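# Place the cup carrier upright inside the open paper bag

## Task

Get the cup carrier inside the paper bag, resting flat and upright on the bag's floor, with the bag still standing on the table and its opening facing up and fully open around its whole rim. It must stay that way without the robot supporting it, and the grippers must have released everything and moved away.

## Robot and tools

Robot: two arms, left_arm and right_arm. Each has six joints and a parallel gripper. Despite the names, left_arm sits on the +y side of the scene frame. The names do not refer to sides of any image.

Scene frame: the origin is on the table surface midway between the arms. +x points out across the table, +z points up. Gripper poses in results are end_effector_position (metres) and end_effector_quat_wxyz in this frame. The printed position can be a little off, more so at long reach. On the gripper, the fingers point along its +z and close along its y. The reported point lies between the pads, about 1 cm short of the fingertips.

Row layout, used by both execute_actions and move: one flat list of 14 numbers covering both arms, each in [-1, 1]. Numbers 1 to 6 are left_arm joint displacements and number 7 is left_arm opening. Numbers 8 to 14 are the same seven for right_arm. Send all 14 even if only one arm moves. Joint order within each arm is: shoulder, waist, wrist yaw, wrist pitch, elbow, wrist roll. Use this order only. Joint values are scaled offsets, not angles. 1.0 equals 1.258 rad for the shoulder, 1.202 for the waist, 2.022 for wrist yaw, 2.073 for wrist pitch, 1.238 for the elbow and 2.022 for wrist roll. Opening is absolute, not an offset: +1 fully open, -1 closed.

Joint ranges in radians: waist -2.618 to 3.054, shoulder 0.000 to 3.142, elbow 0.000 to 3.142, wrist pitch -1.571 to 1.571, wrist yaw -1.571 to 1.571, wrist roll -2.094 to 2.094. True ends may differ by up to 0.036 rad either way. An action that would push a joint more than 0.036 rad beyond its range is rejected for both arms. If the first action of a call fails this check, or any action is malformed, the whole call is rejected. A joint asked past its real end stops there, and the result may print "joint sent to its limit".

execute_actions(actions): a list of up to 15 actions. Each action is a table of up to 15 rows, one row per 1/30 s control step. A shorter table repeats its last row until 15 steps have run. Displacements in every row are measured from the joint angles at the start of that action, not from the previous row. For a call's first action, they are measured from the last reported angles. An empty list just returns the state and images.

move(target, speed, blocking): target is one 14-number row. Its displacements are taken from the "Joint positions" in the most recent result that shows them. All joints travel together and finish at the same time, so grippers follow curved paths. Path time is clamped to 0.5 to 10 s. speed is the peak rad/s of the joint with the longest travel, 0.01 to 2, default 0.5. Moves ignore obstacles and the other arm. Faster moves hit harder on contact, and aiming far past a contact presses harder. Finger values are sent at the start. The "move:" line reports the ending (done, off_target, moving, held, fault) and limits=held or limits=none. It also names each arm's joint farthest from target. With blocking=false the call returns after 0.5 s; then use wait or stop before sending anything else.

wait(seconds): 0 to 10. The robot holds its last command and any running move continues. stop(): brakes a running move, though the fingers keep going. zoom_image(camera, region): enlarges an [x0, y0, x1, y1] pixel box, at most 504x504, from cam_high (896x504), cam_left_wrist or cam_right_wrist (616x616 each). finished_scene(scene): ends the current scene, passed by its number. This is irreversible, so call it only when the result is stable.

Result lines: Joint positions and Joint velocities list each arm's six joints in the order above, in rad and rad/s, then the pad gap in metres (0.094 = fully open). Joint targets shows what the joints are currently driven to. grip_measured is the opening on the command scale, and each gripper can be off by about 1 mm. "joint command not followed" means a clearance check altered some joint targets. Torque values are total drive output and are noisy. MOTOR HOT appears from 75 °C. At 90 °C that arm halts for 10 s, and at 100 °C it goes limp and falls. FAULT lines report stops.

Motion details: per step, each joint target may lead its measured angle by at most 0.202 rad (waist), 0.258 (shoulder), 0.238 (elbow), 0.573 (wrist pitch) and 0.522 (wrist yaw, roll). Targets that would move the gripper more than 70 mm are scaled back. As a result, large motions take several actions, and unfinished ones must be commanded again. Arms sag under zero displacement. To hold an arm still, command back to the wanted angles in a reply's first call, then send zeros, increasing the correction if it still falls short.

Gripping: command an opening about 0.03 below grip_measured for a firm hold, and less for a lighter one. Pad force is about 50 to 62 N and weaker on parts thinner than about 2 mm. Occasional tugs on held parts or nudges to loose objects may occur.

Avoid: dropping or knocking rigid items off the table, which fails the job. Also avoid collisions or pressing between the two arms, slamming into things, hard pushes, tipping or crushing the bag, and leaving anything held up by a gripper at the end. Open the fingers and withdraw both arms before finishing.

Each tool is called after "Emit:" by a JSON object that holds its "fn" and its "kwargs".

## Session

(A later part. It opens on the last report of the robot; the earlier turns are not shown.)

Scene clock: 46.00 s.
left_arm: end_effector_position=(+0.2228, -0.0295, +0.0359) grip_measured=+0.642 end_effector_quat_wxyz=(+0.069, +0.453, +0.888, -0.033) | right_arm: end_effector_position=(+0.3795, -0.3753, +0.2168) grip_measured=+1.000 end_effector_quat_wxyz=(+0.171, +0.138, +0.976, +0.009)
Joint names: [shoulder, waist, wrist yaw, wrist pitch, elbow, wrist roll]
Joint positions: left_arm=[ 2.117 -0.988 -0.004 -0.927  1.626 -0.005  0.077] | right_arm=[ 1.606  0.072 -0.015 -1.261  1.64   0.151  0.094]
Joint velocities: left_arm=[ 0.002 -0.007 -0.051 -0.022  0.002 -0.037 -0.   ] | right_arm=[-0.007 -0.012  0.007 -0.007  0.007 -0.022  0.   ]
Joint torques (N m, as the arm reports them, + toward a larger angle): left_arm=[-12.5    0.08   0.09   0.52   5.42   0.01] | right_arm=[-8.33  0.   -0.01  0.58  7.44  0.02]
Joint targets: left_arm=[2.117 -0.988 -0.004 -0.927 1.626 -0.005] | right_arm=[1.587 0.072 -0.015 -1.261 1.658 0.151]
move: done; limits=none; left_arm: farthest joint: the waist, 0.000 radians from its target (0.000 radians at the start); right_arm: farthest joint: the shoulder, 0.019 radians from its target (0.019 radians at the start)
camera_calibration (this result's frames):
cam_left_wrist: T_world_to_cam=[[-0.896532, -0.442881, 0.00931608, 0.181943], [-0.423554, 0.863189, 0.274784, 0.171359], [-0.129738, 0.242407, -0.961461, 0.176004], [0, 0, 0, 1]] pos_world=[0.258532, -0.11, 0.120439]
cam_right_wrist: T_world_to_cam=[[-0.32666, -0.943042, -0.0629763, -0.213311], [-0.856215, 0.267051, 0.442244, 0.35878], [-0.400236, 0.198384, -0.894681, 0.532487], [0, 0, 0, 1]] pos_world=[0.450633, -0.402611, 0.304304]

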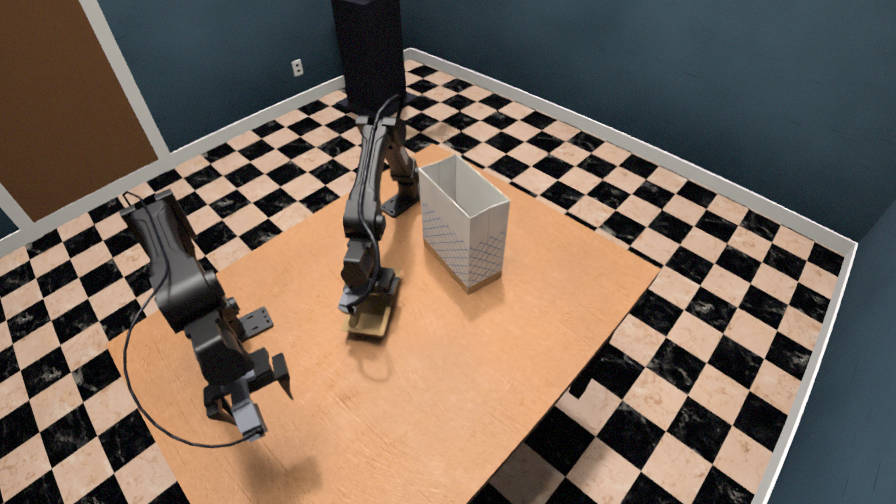

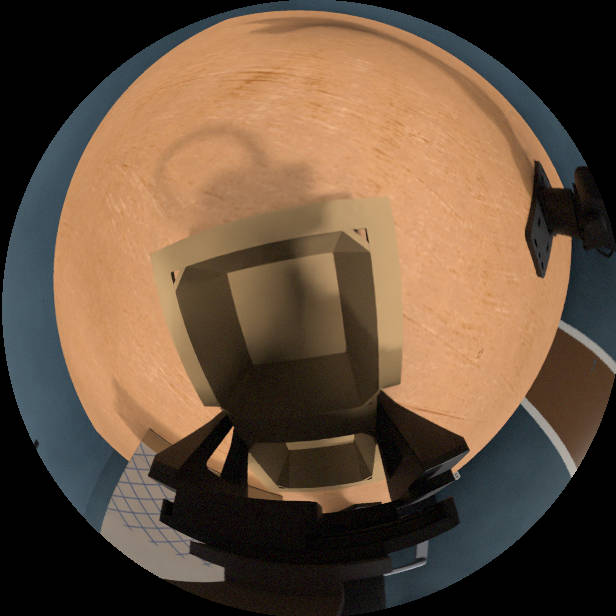

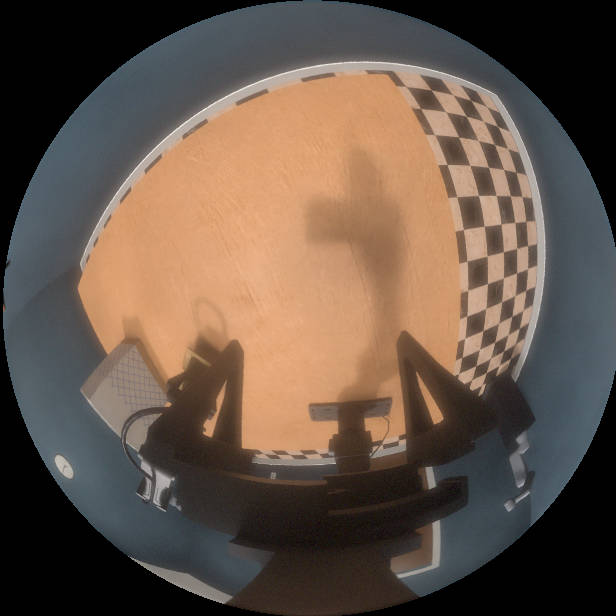

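Emit:
{"fn": "move", "kwargs": {"target": [-0.502,-0.08,-0.03,-0.306,0.44,-0.037,0.6, -0.015,0,0,0,0.015,0,1], "speed": 0.3}}

Emit:
{"fn": "move", "kwargs": {"target": [-0.012,0.61,0,-0.004,0.015,0,0.6, -0.015,0,0,0,0.015,0,1], "speed": 0.35}}

Emit:
{"fn": "zoom_image", "kwargs": {"camera": "cam_high", "region": [360,40,580,300]}}

Scene clock: 50.13 s.
left_arm: end_effector_position=(+0.1337, +0.0645, +0.3904) grip_measured=+0.642 end_effector_quat_wxyz=(+0.304, +0.427, +0.837, -0.156) | right_arm: end_effector_position=(+0.3795, -0.3753, +0.2168) grip_measured=+1.000 end_effector_quat_wxyz=(+0.171, +0.138, +0.976, +0.009)
Joint names: [shoulder, waist, wrist yaw, wrist pitch, elbow, wrist roll]
Joint positions: left_arm=[ 1.486 -1.076 -0.058 -1.547  2.158 -0.072  0.077] | right_arm=[ 1.606  0.072 -0.015 -1.261  1.64   0.151  0.094]
Joint velocities: left_arm=[ 0.002 -0.027  0.022 -0.081 -0.002  0.022  0.   ] | right_arm=[ 0.012 -0.027  0.037  0.081  0.007 -0.081  0.   ]
Joint torques (N m, as the arm reports them, + toward a larger angle): left_arm=[-4.6  -0.62 -0.05  1.31  5.03 -0.01] | right_arm=[-8.36  0.01 -0.01  0.58  7.43  0.02]
Joint targets: left_arm=[1.486 -1.084 -0.065 -1.561 2.171 -0.080] | right_arm=[1.587 0.072 -0.015 -1.261 1.658 0.151]
move: done; limits=none; left_arm: farthest joint: the wrist pitch, 0.014 radians from its target (0.635 radians at the start); right_arm: farthest joint: the shoulder, 0.019 radians from its target (0.019 radians at the start)
camera_calibration (this result's frames):
cam_left_wrist: T_world_to_cam=[[-0.8867, -0.456204, -0.075108, 0.172883], [-0.425024, 0.868239, -0.255961, 0.162131], [0.181982, -0.195038, -0.963765, 0.469937], [0, 0, 0, 1]] pos_world=[0.136685, 0.0297569, 0.507393]
cam_right_wrist: T_world_to_cam=[[-0.32666, -0.943042, -0.0629763, -0.213311], [-0.856215, 0.267051, 0.442244, 0.35878], [-0.400236, 0.198384, -0.894681, 0.532487], [0, 0, 0, 1]] pos_world=[0.450633, -0.402611, 0.304304]

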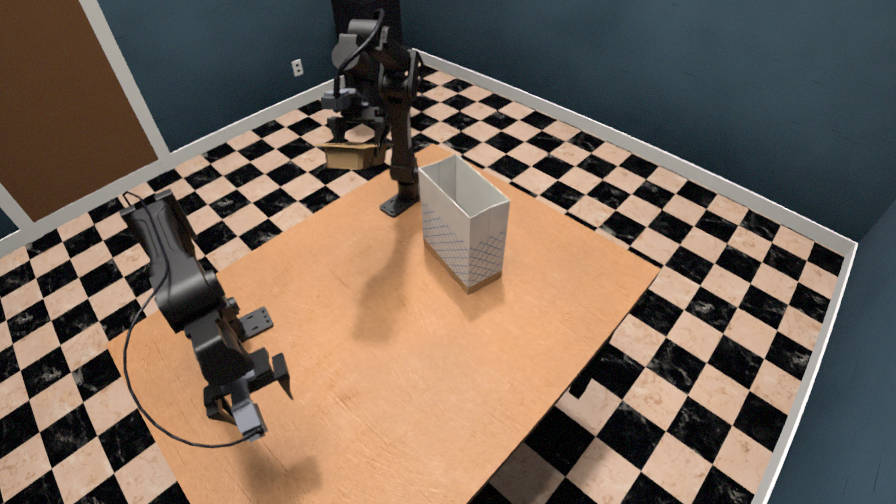

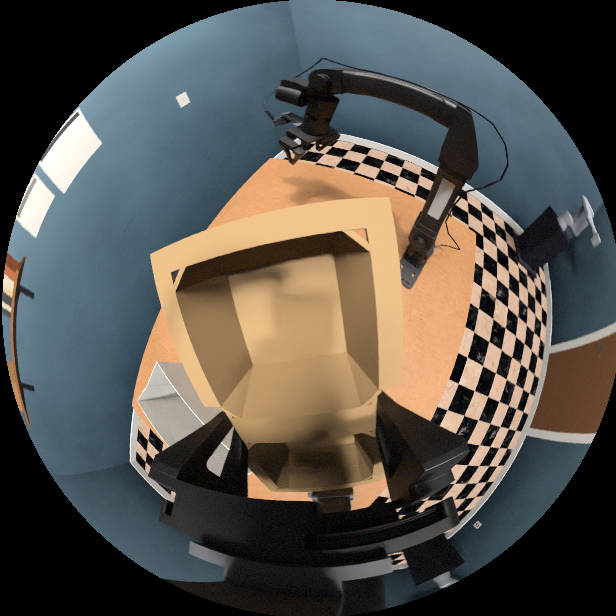

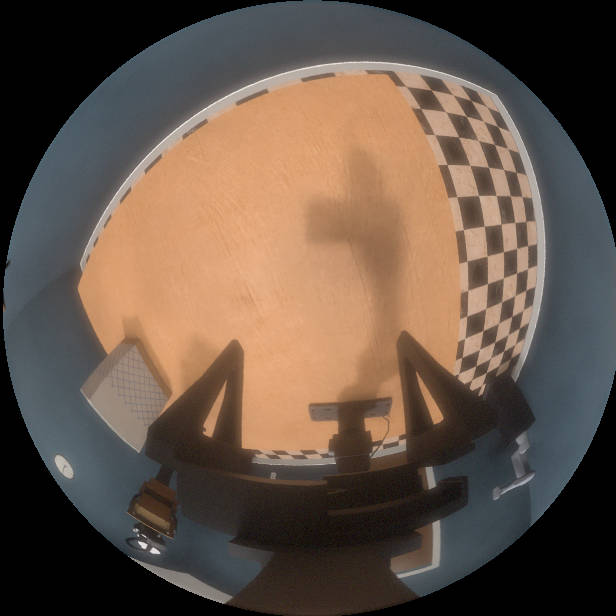

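Scene clock: 52.57 s.
left_arm: end_effector_position=(+0.2653, +0.2424, +0.3904) grip_measured=+0.642 end_effector_quat_wxyz=(+0.339, +0.102, +0.934, -0.038) | right_arm: end_effector_position=(+0.3795, -0.3753, +0.2168) grip_measured=+1.000 end_effector_quat_wxyz=(+0.171, +0.138, +0.976, +0.009)
Joint names: [shoulder, waist, wrist yaw, wrist pitch, elbow, wrist roll]
Joint positions: left_arm=[ 1.486 -0.349 -0.058 -1.547  2.158 -0.072  0.077] | right_arm=[ 1.606  0.072 -0.015 -1.261  1.64   0.151  0.094]
Joint velocities: left_arm=[-0.002  0.007 -0.051  0.051 -0.007  0.022  0.   ] | right_arm=[ 0.007  0.007 -0.007 -0.037 -0.007 -0.007  0.   ]
Joint torques (N m, as the arm reports them, + toward a larger angle): left_arm=[-5.72  0.51  0.01  1.38  5.35  0.02] | right_arm=[-8.34  0.01 -0.01  0.58  7.44  0.03]
Joint targets: left_arm=[1.471 -0.342 -0.059 -1.555 2.177 -0.072] | right_arm=[1.587 0.072 -0.015 -1.261 1.658 0.151]
move: done; limits=none; left_arm: farthest joint: the elbow, 0.019 radians from its target (0.019 radians at the start); right_arm: farthest joint: the shoulder, 0.019 radians from its target (0.019 radians at the start)
camera_calibration (this result's frames):
cam_left_wrist: T_world_to_cam=[[-0.359813, -0.93002, -0.0748164, 0.345654], [-0.894452, 0.366645, -0.255983, 0.309705], [0.265501, -0.0251865, -0.963782, 0.417371], [0, 0, 0, 1]] pos_world=[0.290574, 0.218425, 0.507395]
cam_right_wrist: T_world_to_cam=[[-0.32666, -0.943042, -0.0629763, -0.213311], [-0.856215, 0.267051, 0.442244, 0.35878], [-0.400236, 0.198384, -0.894681, 0.532487], [0, 0, 0, 1]] pos_world=[0.450633, -0.402611, 0.304304]

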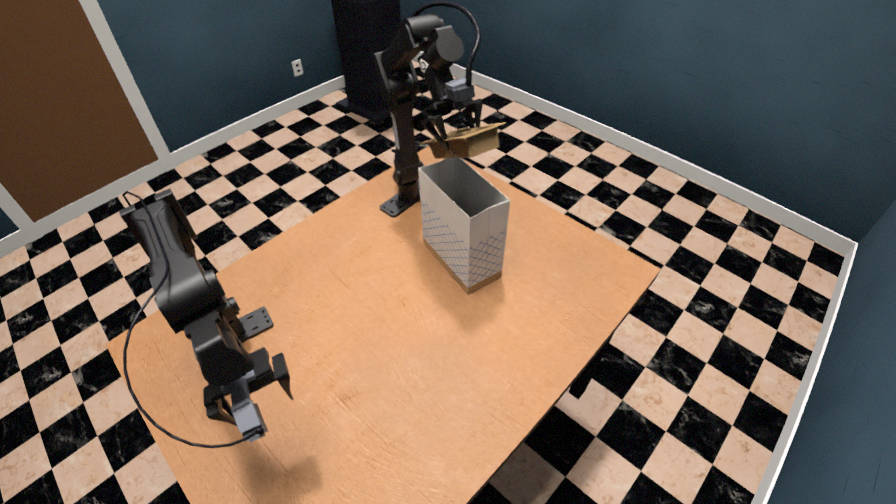

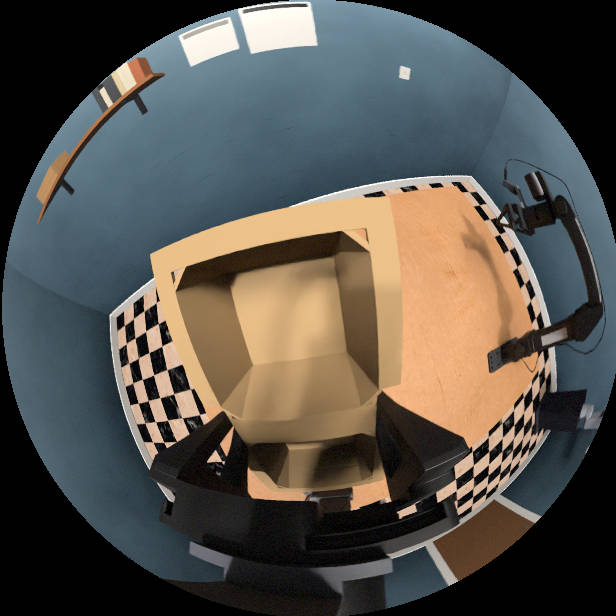

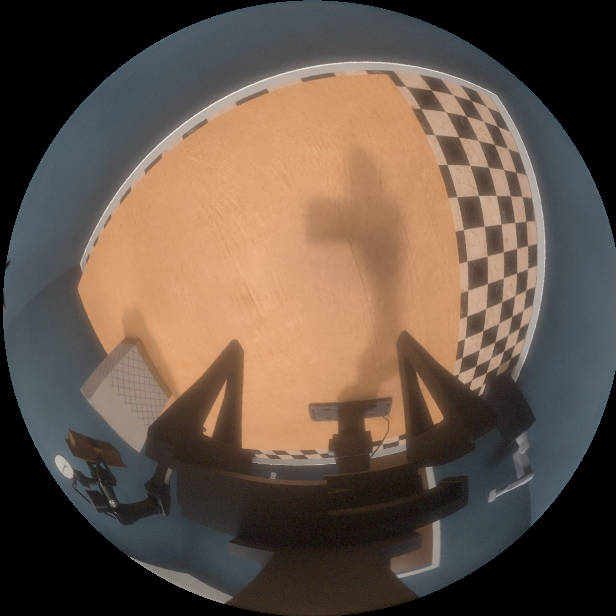

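Region (360, 40, 580, 300) of cam_high's 896x504 image, scaled by 1.938, with more detail than that image has; it fills the left 426 columns of this view, and the rest is white.

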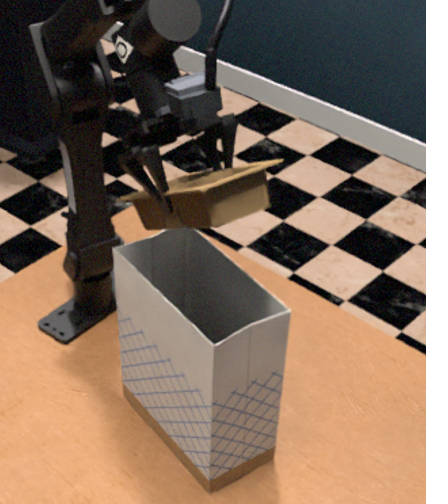

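Emit:
{"fn": "move", "kwargs": {"target": [-0.052,0.005,0,0.097,-0.271,0,0.6, -0.015,0,0,0,0.015,0,1], "speed": 0.2}}

Emit:
{"fn": "zoom_image", "kwargs": {"camera": "cam_high", "region": [380,80,560,260]}}

Scene clock: 55.70 s.
left_arm: end_effector_position=(+0.2844, +0.2363, +0.3253) grip_measured=+0.642 end_effector_quat_wxyz=(+0.298, +0.105, +0.948, -0.029) | right_arm: end_effector_position=(+0.3795, -0.3753, +0.2168) grip_measured=+1.000 end_effector_quat_wxyz=(+0.171, +0.138, +0.976, +0.009)
Joint names: [shoulder, waist, wrist yaw, wrist pitch, elbow, wrist roll]
Joint positions: left_arm=[ 1.443 -0.349 -0.058 -1.356  1.834 -0.072  0.077] | right_arm=[ 1.606  0.072 -0.015 -1.261  1.64   0.151  0.094]
Joint velocities: left_arm=[ 0.017 -0.012  0.007  0.022 -0.017 -0.007  0.   ] | right_arm=[ 0.012 -0.012 -0.007 -0.051 -0.002 -0.081  0.   ]
Joint torques (N m, as the arm reports them, + toward a larger angle): left_arm=[-7.01  0.44 -0.02  1.36  4.05  0.03] | right_arm=[-8.33  0.   -0.01  0.58  7.41  0.02]
Joint targets: left_arm=[1.421 -0.343 -0.058 -1.346 1.823 -0.072] | right_arm=[1.587 0.072 -0.015 -1.261 1.658 0.151]
move: off_target (left_arm); limits=none; left_arm: farthest joint: the shoulder, 0.022 radians from its target (0.066 radians at the start); right_arm: farthest joint: the shoulder, 0.019 radians from its target (0.019 radians at the start)
camera_calibration (this result's frames):
cam_left_wrist: T_world_to_cam=[[-0.365941, -0.928058, -0.0692512, 0.341435], [-0.912531, 0.372434, -0.169057, 0.287883], [0.182686, 0.00132884, -0.98317, 0.372937], [0, 0, 0, 1]] pos_world=[0.319517, 0.209159, 0.438974]
cam_right_wrist: T_world_to_cam=[[-0.32666, -0.943042, -0.0629763, -0.213311], [-0.856215, 0.267051, 0.442244, 0.35878], [-0.400236, 0.198384, -0.894681, 0.532487], [0, 0, 0, 1]] pos_world=[0.450633, -0.402611, 0.304304]

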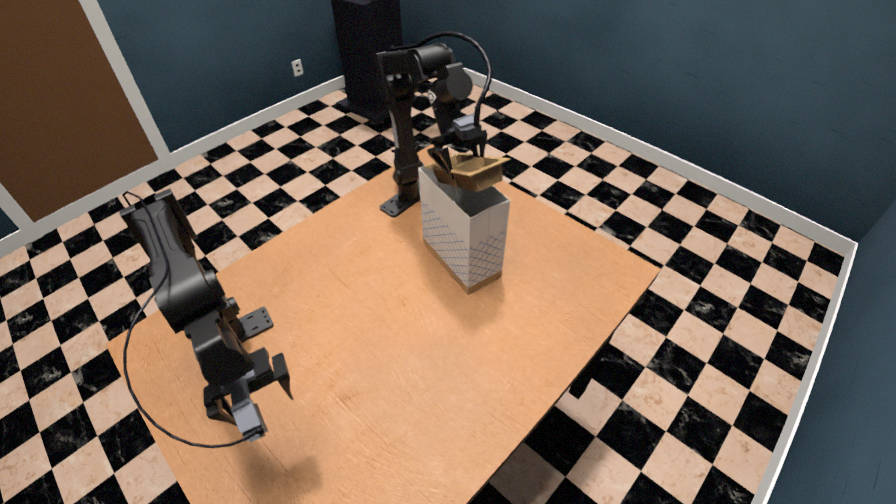

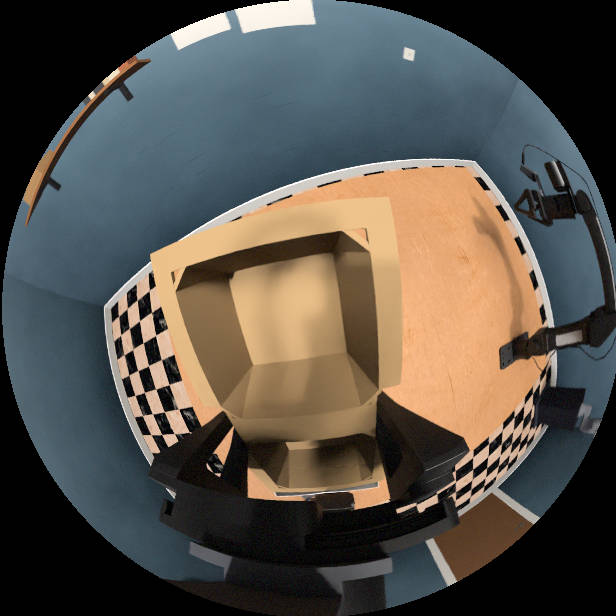

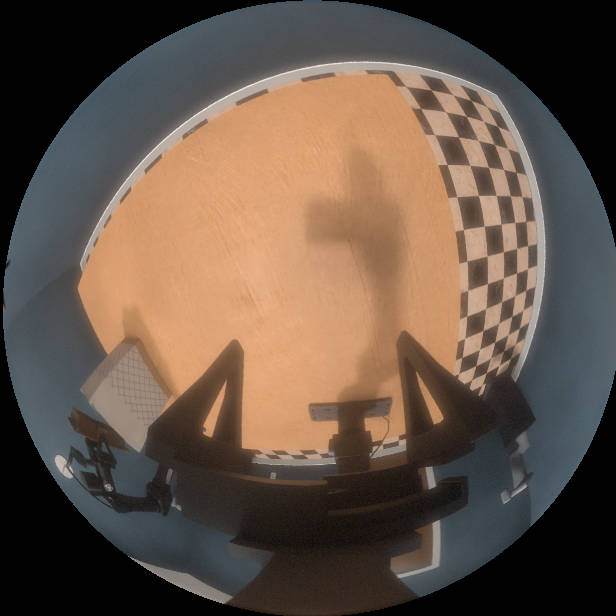

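Region (380, 80, 560, 260) of cam_high's 896x504 image, scaled by 2.800, with more detail than that image has.

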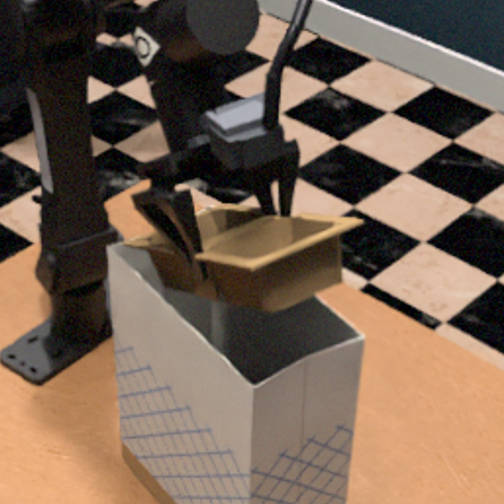

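Emit:
{"fn": "move", "kwargs": {"target": [-0.088,0.012,0,0.071,-0.197,0,0.6, -0.015,0,0,0,0.015,0,1], "speed": 0.12}}

Emit:
{"fn": "zoom_image", "kwargs": {"camera": "cam_high", "region": [380,80,560,260]}}

Scene clock: 58.80 s.
left_arm: end_effector_position=(+0.2800, +0.2396, +0.2902) grip_measured=+0.642 end_effector_quat_wxyz=(+0.296, +0.102, +0.949, -0.028) | right_arm: end_effector_position=(+0.3795, -0.3753, +0.2168) grip_measured=+1.000 end_effector_quat_wxyz=(+0.171, +0.138, +0.976, +0.009)
Joint names: [shoulder, waist, wrist yaw, wrist pitch, elbow, wrist roll]
Joint positions: left_arm=[ 1.354 -0.343 -0.058 -1.219  1.603 -0.072  0.077] | right_arm=[ 1.606  0.072 -0.015 -1.261  1.64   0.151  0.094]
Joint velocities: left_arm=[-0.007 -0.007 -0.007  0.051 -0.002  0.007  0.   ] | right_arm=[-0.007 -0.007  0.022  0.051 -0.002  0.022  0.   ]
Joint torques (N m, as the arm reports them, + toward a larger angle): left_arm=[-6.48  0.5   0.06  1.36  4.44 -0.01] | right_arm=[-8.32  0.01  0.    0.58  7.43  0.02]
Joint targets: left_arm=[1.332 -0.335 -0.058 -1.209 1.590 -0.072] | right_arm=[1.587 0.072 -0.015 -1.261 1.658 0.151]
move: off_target (left_arm); limits=none; left_arm: farthest joint: the shoulder, 0.021 radians from its target (0.111 radians at the start); right_arm: farthest joint: the shoulder, 0.019 radians from its target (0.019 radians at the start)
camera_calibration (this result's frames):
cam_left_wrist: T_world_to_cam=[[-0.360951, -0.930034, -0.0689254, 0.339499], [-0.915436, 0.367453, -0.164182, 0.277247], [0.178022, 0.00383496, -0.984019, 0.340162], [0, 0, 0, 1]] pos_world=[0.315788, 0.212566, 0.403645]
cam_right_wrist: T_world_to_cam=[[-0.32666, -0.943042, -0.0629763, -0.213311], [-0.856215, 0.267051, 0.442244, 0.35878], [-0.400236, 0.198384, -0.894681, 0.532487], [0, 0, 0, 1]] pos_world=[0.450633, -0.402611, 0.304304]

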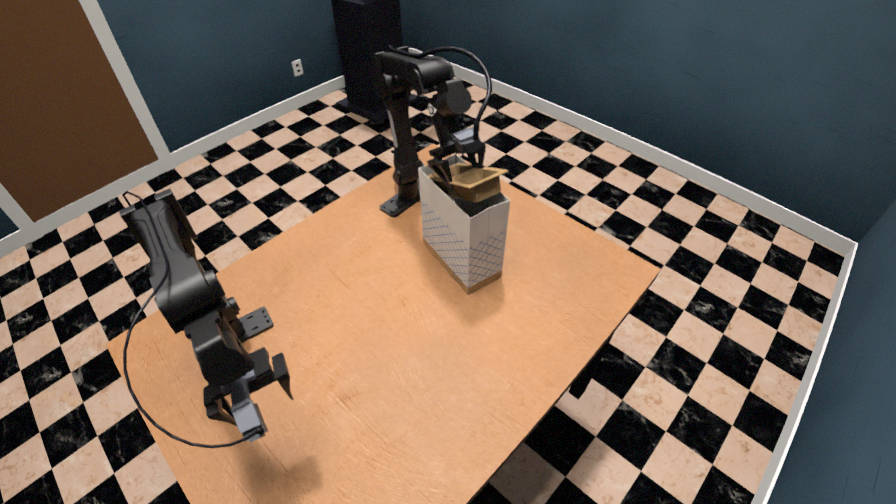

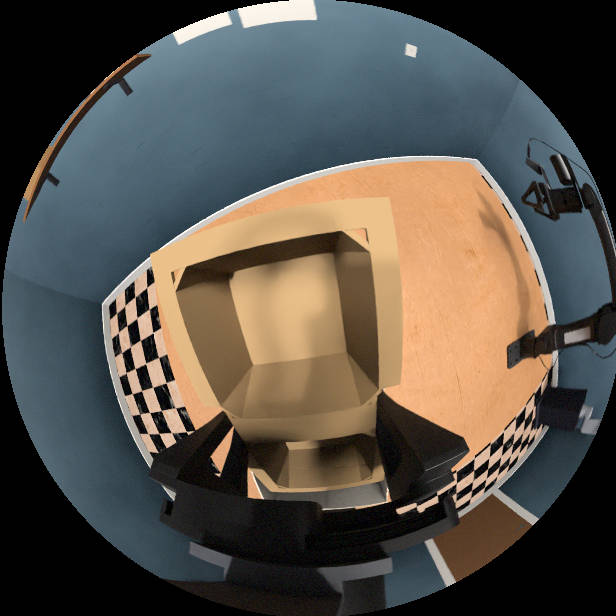

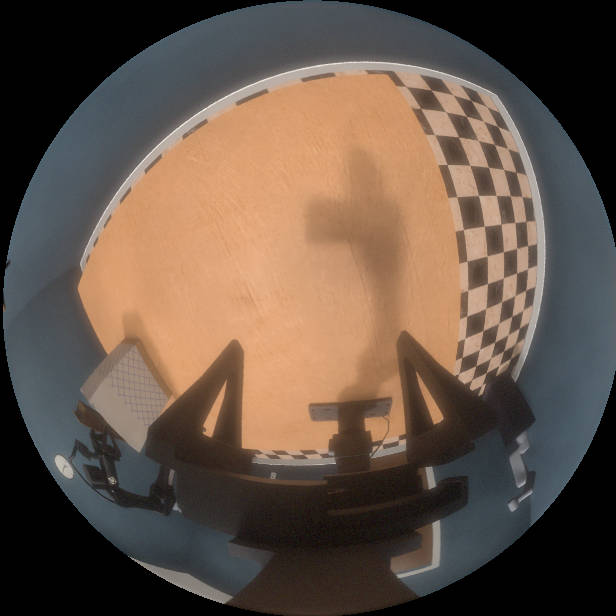

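Region (380, 80, 560, 260) of cam_high's 896x504 image, scaled by 2.800, with more detail than that image has.

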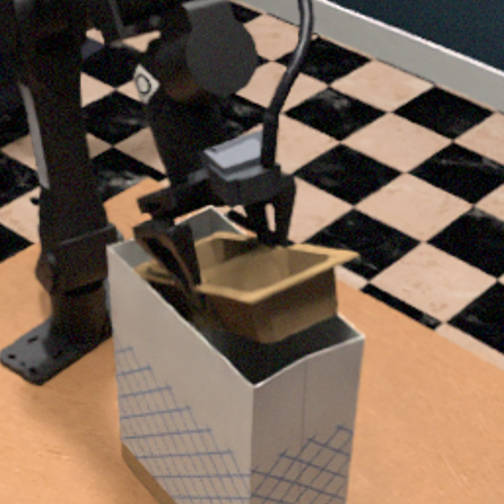

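Emit:
{"fn": "move", "kwargs": {"target": [-0.024,0.005,0,0.028,-0.12,0,0.6, -0.015,0,0,0,0.015,0,1], "speed": 0.1}}

Emit:
{"fn": "zoom_image", "kwargs": {"camera": "cam_high", "region": [380,80,560,260]}}

Scene clock: 61.47 s.
left_arm: end_effector_position=(+0.2743, +0.2414, +0.2501) grip_measured=+0.642 end_effector_quat_wxyz=(+0.259, +0.105, +0.960, -0.021) | right_arm: end_effector_position=(+0.3795, -0.3753, +0.2168) grip_measured=+1.000 end_effector_quat_wxyz=(+0.171, +0.138, +0.976, +0.009)
Joint names: [shoulder, waist, wrist yaw, wrist pitch, elbow, wrist roll]
Joint positions: left_arm=[ 1.344 -0.343 -0.058 -1.171  1.466 -0.072  0.077] | right_arm=[ 1.606  0.072 -0.015 -1.261  1.64   0.151  0.094]
Joint velocities: left_arm=[-0.007 -0.002 -0.051 -0.022 -0.017 -0.022  0.001] | right_arm=[ 0.002 -0.012 -0.007 -0.007  0.002  0.051  0.   ]
Joint torques (N m, as the arm reports them, + toward a larger angle): left_arm=[-6.66  0.29 -0.01  1.27  4.62  0.  ] | right_arm=[-8.35  0.01 -0.01  0.58  7.43  0.02]
Joint targets: left_arm=[1.323 -0.337 -0.058 -1.161 1.454 -0.072] | right_arm=[1.587 0.072 -0.015 -1.261 1.658 0.151]
move: done; limits=none; left_arm: farthest joint: the shoulder, 0.020 radians from its target (0.030 radians at the start); right_arm: farthest joint: the shoulder, 0.019 radians from its target (0.019 radians at the start)
camera_calibration (this result's frames):
cam_left_wrist: T_world_to_cam=[[-0.365943, -0.928467, -0.0635151, 0.335981], [-0.924868, 0.370414, -0.0860916, 0.247135], [0.10346, 0.0272385, -0.994261, 0.319095], [0, 0, 0, 1]] pos_world=[0.318504, 0.211713, 0.359879]
cam_right_wrist: T_world_to_cam=[[-0.32666, -0.943042, -0.0629763, -0.213311], [-0.856215, 0.267051, 0.442244, 0.35878], [-0.400236, 0.198384, -0.894681, 0.532487], [0, 0, 0, 1]] pos_world=[0.450633, -0.402611, 0.304304]

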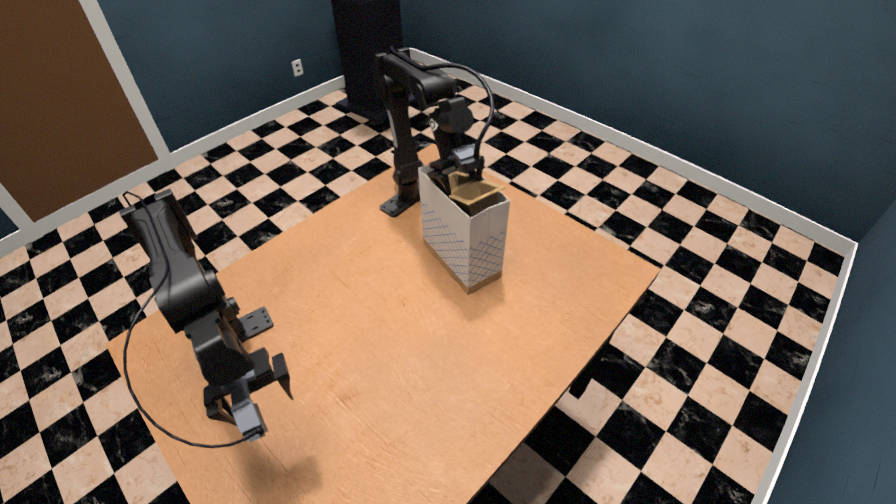

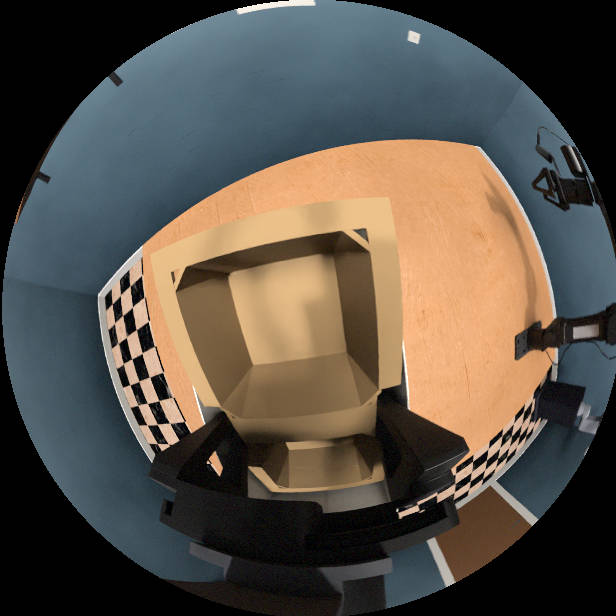

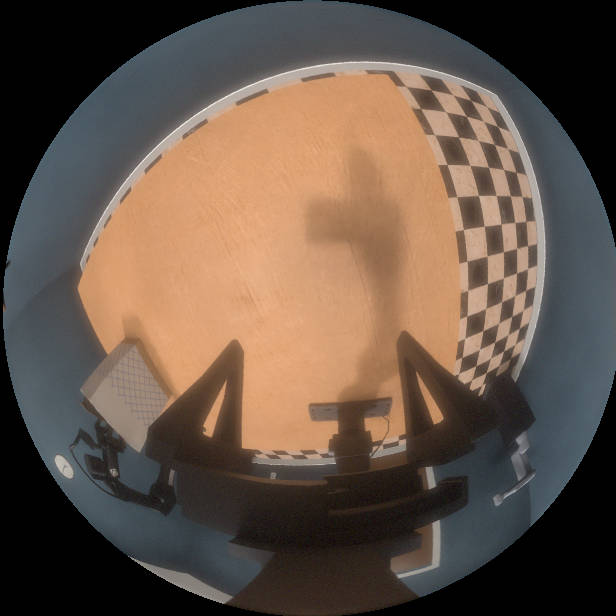

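Region (380, 80, 560, 260) of cam_high's 896x504 image, scaled by 2.800, with more detail than that image has.

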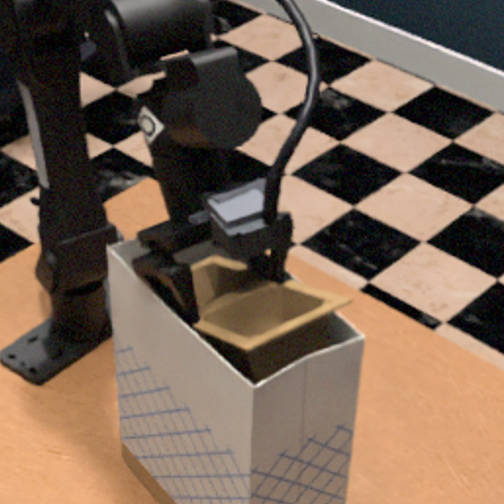

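Emit:
{"fn": "move", "kwargs": {"target": [0.028,0.01,0.016,0.027,-0.105,0,0.6, -0.015,0,0,0,0.015,0,1], "speed": 0.1}}

Emit:
{"fn": "zoom_image", "kwargs": {"camera": "cam_high", "region": [380,80,560,260]}}

Scene clock: 63.87 s.
left_arm: end_effector_position=(+0.2687, +0.2399, +0.2047) grip_measured=+0.642 end_effector_quat_wxyz=(+0.208, +0.108, +0.972, -0.023) | right_arm: end_effector_position=(+0.3795, -0.3753, +0.2168) grip_measured=+1.000 end_effector_quat_wxyz=(+0.171, +0.138, +0.976, +0.009)
Joint names: [shoulder, waist, wrist yaw, wrist pitch, elbow, wrist roll]
Joint positions: left_arm=[ 1.371 -0.339 -0.033 -1.126  1.347 -0.072  0.077] | right_arm=[ 1.606  0.072 -0.015 -1.261  1.64   0.151  0.094]
Joint velocities: left_arm=[-0.002  0.002 -0.051 -0.022  0.002  0.037 -0.001] | right_arm=[-0.002 -0.007 -0.007 -0.051  0.022  0.022  0.   ]
Joint torques (N m, as the arm reports them, + toward a larger angle): left_arm=[-4.98  0.43  0.08  1.12  5.01  0.03] | right_arm=[-8.35  0.02 -0.01  0.58  7.42  0.01]
Joint targets: left_arm=[1.379 -0.331 -0.025 -1.115 1.336 -0.072] | right_arm=[1.587 0.072 -0.015 -1.261 1.658 0.151]
move: done; limits=none; left_arm: farthest joint: the elbow, 0.011 radians from its target (0.130 radians at the start); right_arm: farthest joint: the shoulder, 0.019 radians from its target (0.019 radians at the start)
camera_calibration (this result's frames):
cam_left_wrist: T_world_to_cam=[[-0.377669, -0.925349, -0.0331039, 0.32579], [-0.925941, 0.377442, 0.0130977, 0.216991], [0.000374822, 0.0355988, -0.999366, 0.301355], [0, 0, 0, 1]] pos_world=[0.323849, 0.20884, 0.309107]
cam_right_wrist: T_world_to_cam=[[-0.32666, -0.943042, -0.0629763, -0.213311], [-0.856215, 0.267051, 0.442244, 0.35878], [-0.400236, 0.198384, -0.894681, 0.532487], [0, 0, 0, 1]] pos_world=[0.450633, -0.402611, 0.304304]

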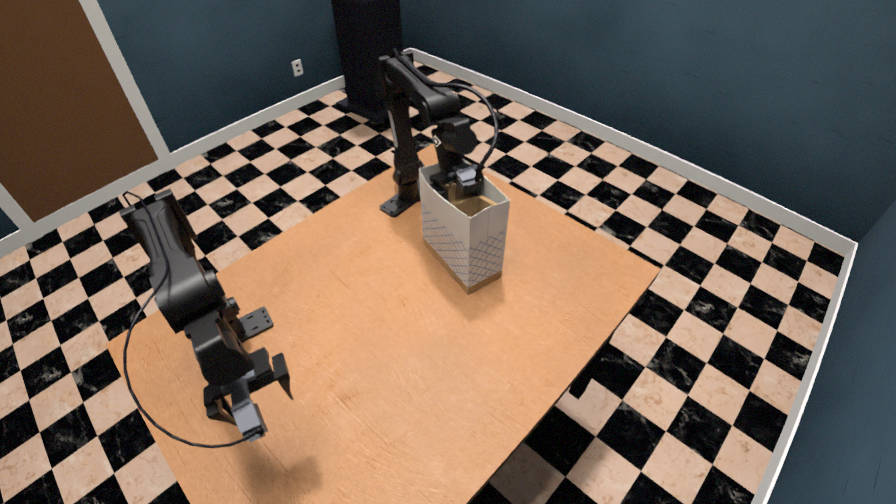

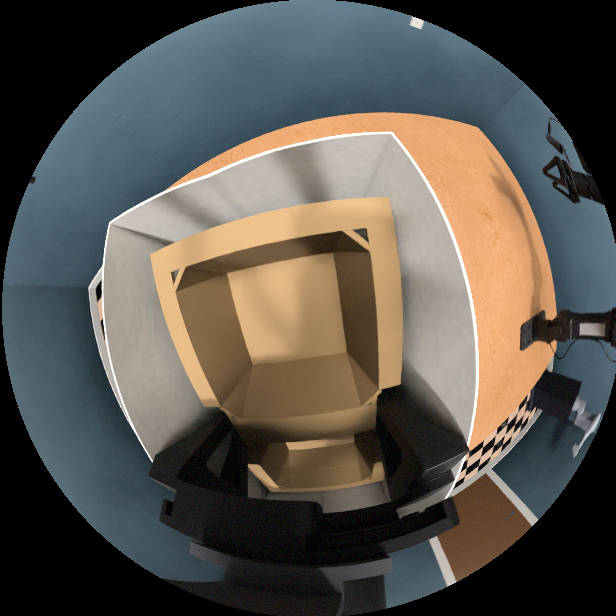

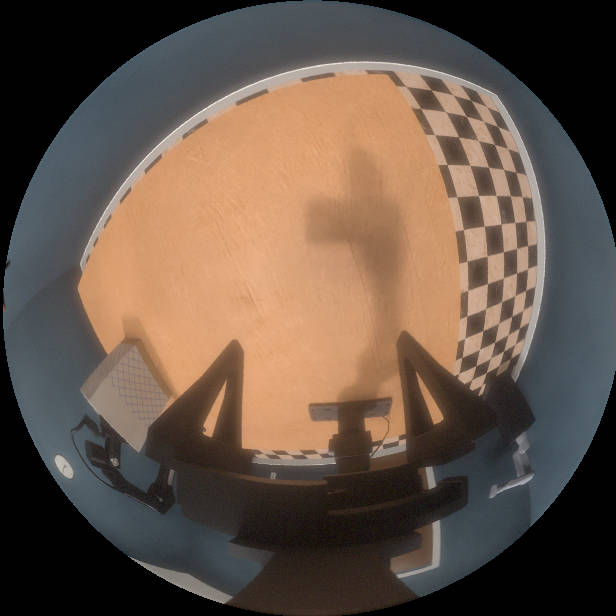

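Region (380, 80, 560, 260) of cam_high's 896x504 image, scaled by 2.800, with more detail than that image has.

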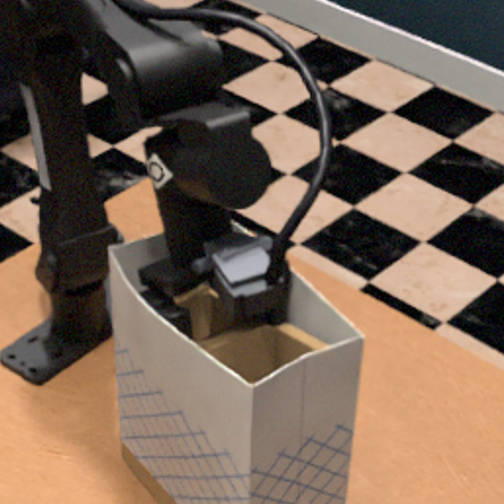

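Emit:
{"fn": "move", "kwargs": {"target": [0.146,0.016,0.012,0.051,-0.107,0,0.6, -0.015,0,0,0,0.015,0,1], "speed": 0.12}}

Scene clock: 66.27 s.
left_arm: end_effector_position=(+0.2715, +0.2397, +0.1190) grip_measured=+0.642 end_effector_quat_wxyz=(+0.107, +0.107, +0.988, -0.011) | right_arm: end_effector_position=(+0.3795, -0.3753, +0.2168) grip_measured=+1.000 end_effector_quat_wxyz=(+0.171, +0.138, +0.976, +0.009)
Joint names: [shoulder, waist, wrist yaw, wrist pitch, elbow, wrist roll]
Joint positions: left_arm=[ 1.548 -0.328 -0.017 -1.034  1.226 -0.072  0.077] | right_arm=[ 1.606  0.072 -0.015 -1.261  1.64   0.151  0.094]
Joint velocities: left_arm=[-0.012  0.002  0.081 -0.007 -0.012 -0.022 -0.001] | right_arm=[-0.002 -0.007  0.051  0.066  0.012 -0.022  0.   ]
Joint torques (N m, as the arm reports them, + toward a larger angle): left_arm=[-6.52  0.49  0.12  0.73  4.83  0.04] | right_arm=[-8.31  0.03  0.    0.58  7.44  0.02]
Joint targets: left_arm=[1.555 -0.320 -0.009 -1.021 1.215 -0.072] | right_arm=[1.587 0.072 -0.015 -1.261 1.658 0.151]
move: done; limits=none; left_arm: farthest joint: the wrist pitch, 0.014 radians from its target (0.106 radians at the start); right_arm: farthest joint: the shoulder, 0.019 radians from its target (0.019 radians at the start)
camera_calibration (this result's frames):
cam_left_wrist: T_world_to_cam=[[-0.375321, -0.926894, 0.00109356, 0.319511], [-0.905022, 0.366719, 0.215527, 0.193542], [-0.200172, 0.0799022, -0.976497, 0.256796], [0, 0, 0, 1]] pos_world=[0.346483, 0.204659, 0.208697]
cam_right_wrist: T_world_to_cam=[[-0.32666, -0.943042, -0.0629763, -0.213311], [-0.856215, 0.267051, 0.442244, 0.35878], [-0.400236, 0.198384, -0.894681, 0.532487], [0, 0, 0, 1]] pos_world=[0.450633, -0.402611, 0.304304]

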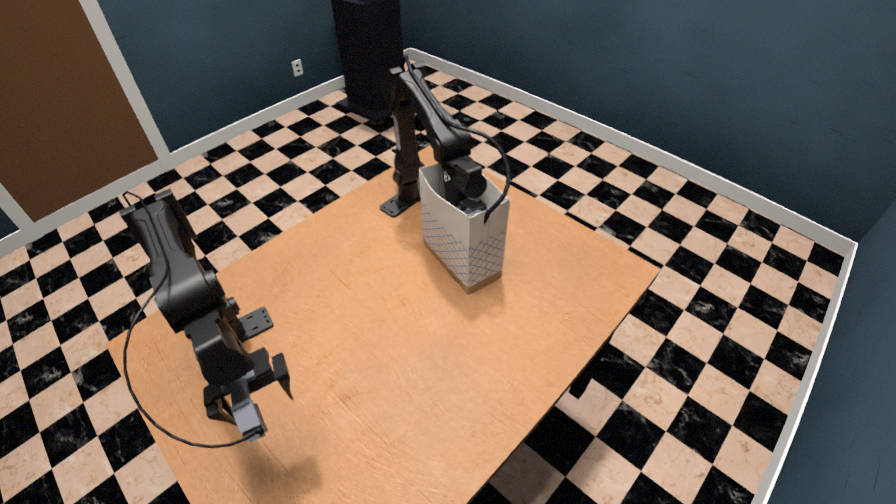

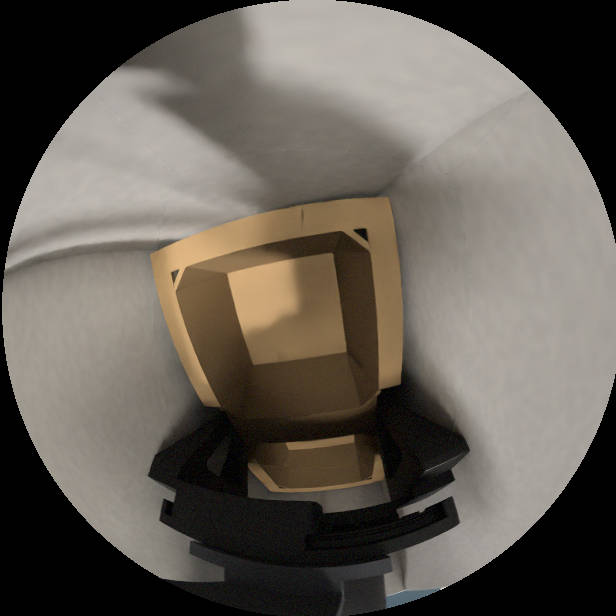

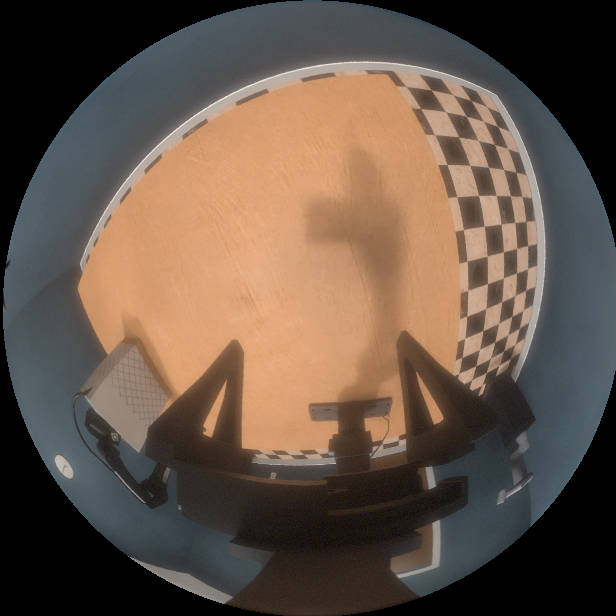

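Emit:
{"fn": "move", "kwargs": {"target": [0.101,0.008,0.004,0.128,-0.167,0,0.6, -0.015,0,0,0,0.015,0,1], "speed": 0.12}}

Scene clock: 69.57 s.
left_arm: end_effector_position=(+0.2693, +0.2402, +0.0389) grip_measured=+0.642 end_effector_quat_wxyz=(+0.077, +0.107, +0.991, -0.006) | right_arm: end_effector_position=(+0.3795, -0.3753, +0.2168) grip_measured=+1.000 end_effector_quat_wxyz=(+0.171, +0.138, +0.976, +0.009)
Joint names: [shoulder, waist, wrist yaw, wrist pitch, elbow, wrist roll]
Joint positions: left_arm=[ 1.666 -0.328 -0.016 -0.782  1.031 -0.072  0.077] | right_arm=[ 1.606  0.072 -0.015 -1.261  1.64   0.151  0.094]
Joint velocities: left_arm=[ 0.012  0.007 -0.066  0.007 -0.002  0.022 -0.001] | right_arm=[-0.012  0.002  0.007  0.037 -0.007  0.007  0.   ]
Joint torques (N m, as the arm reports them, + toward a larger angle): left_arm=[-6.96  0.44  0.09  0.62  4.33  0.03] | right_arm=[-8.33  0.01 -0.01  0.58  7.42  0.02]
Joint targets: left_arm=[1.675 -0.318 -0.008 -0.769 1.019 -0.072] | right_arm=[1.587 0.072 -0.015 -1.261 1.658 0.151]
move: done; limits=none; left_arm: farthest joint: the wrist pitch, 0.013 radians from its target (0.265 radians at the start); right_arm: farthest joint: the shoulder, 0.019 radians from its target (0.019 radians at the start)
camera_calibration (this result's frames):
cam_left_wrist: T_world_to_cam=[[-0.375198, -0.926913, 0.00760748, 0.318961], [-0.890784, 0.36282, 0.273614, 0.203428], [-0.256377, 0.095883, -0.961809, 0.188795], [0, 0, 0, 1]] pos_world=[0.349287, 0.203739, 0.123498]
cam_right_wrist: T_world_to_cam=[[-0.32666, -0.943042, -0.0629763, -0.213311], [-0.856215, 0.267051, 0.442244, 0.35878], [-0.400236, 0.198384, -0.894681, 0.532487], [0, 0, 0, 1]] pos_world=[0.450633, -0.402611, 0.304304]

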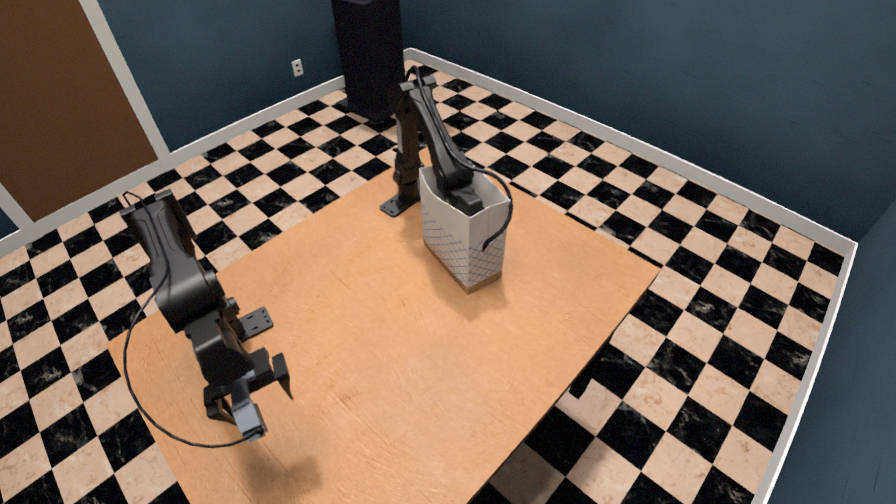

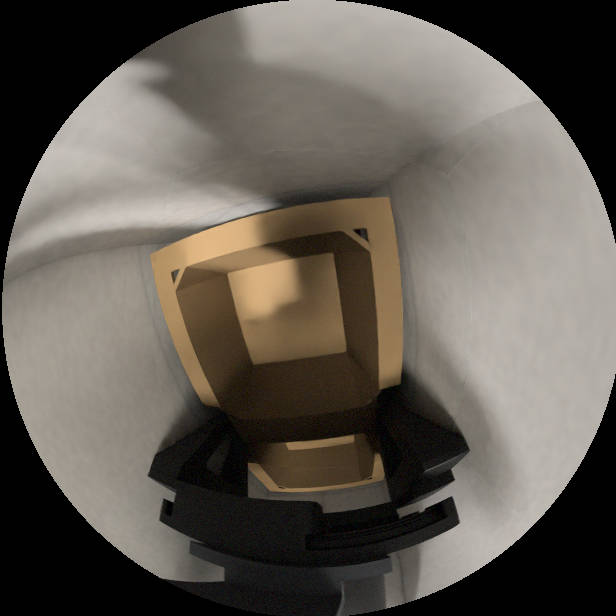

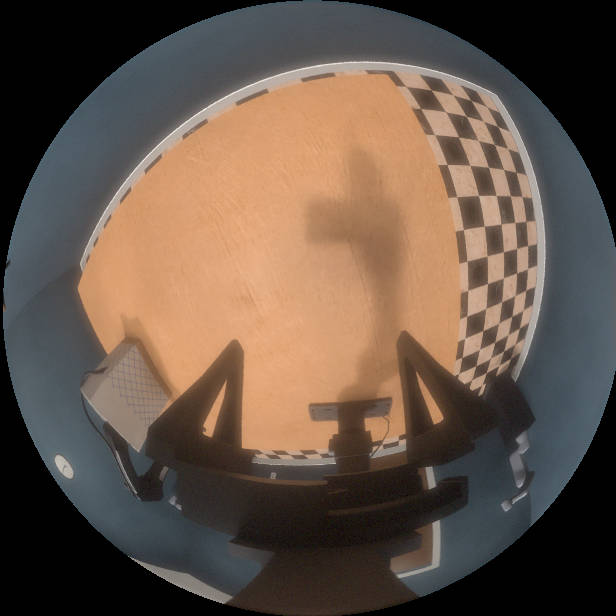

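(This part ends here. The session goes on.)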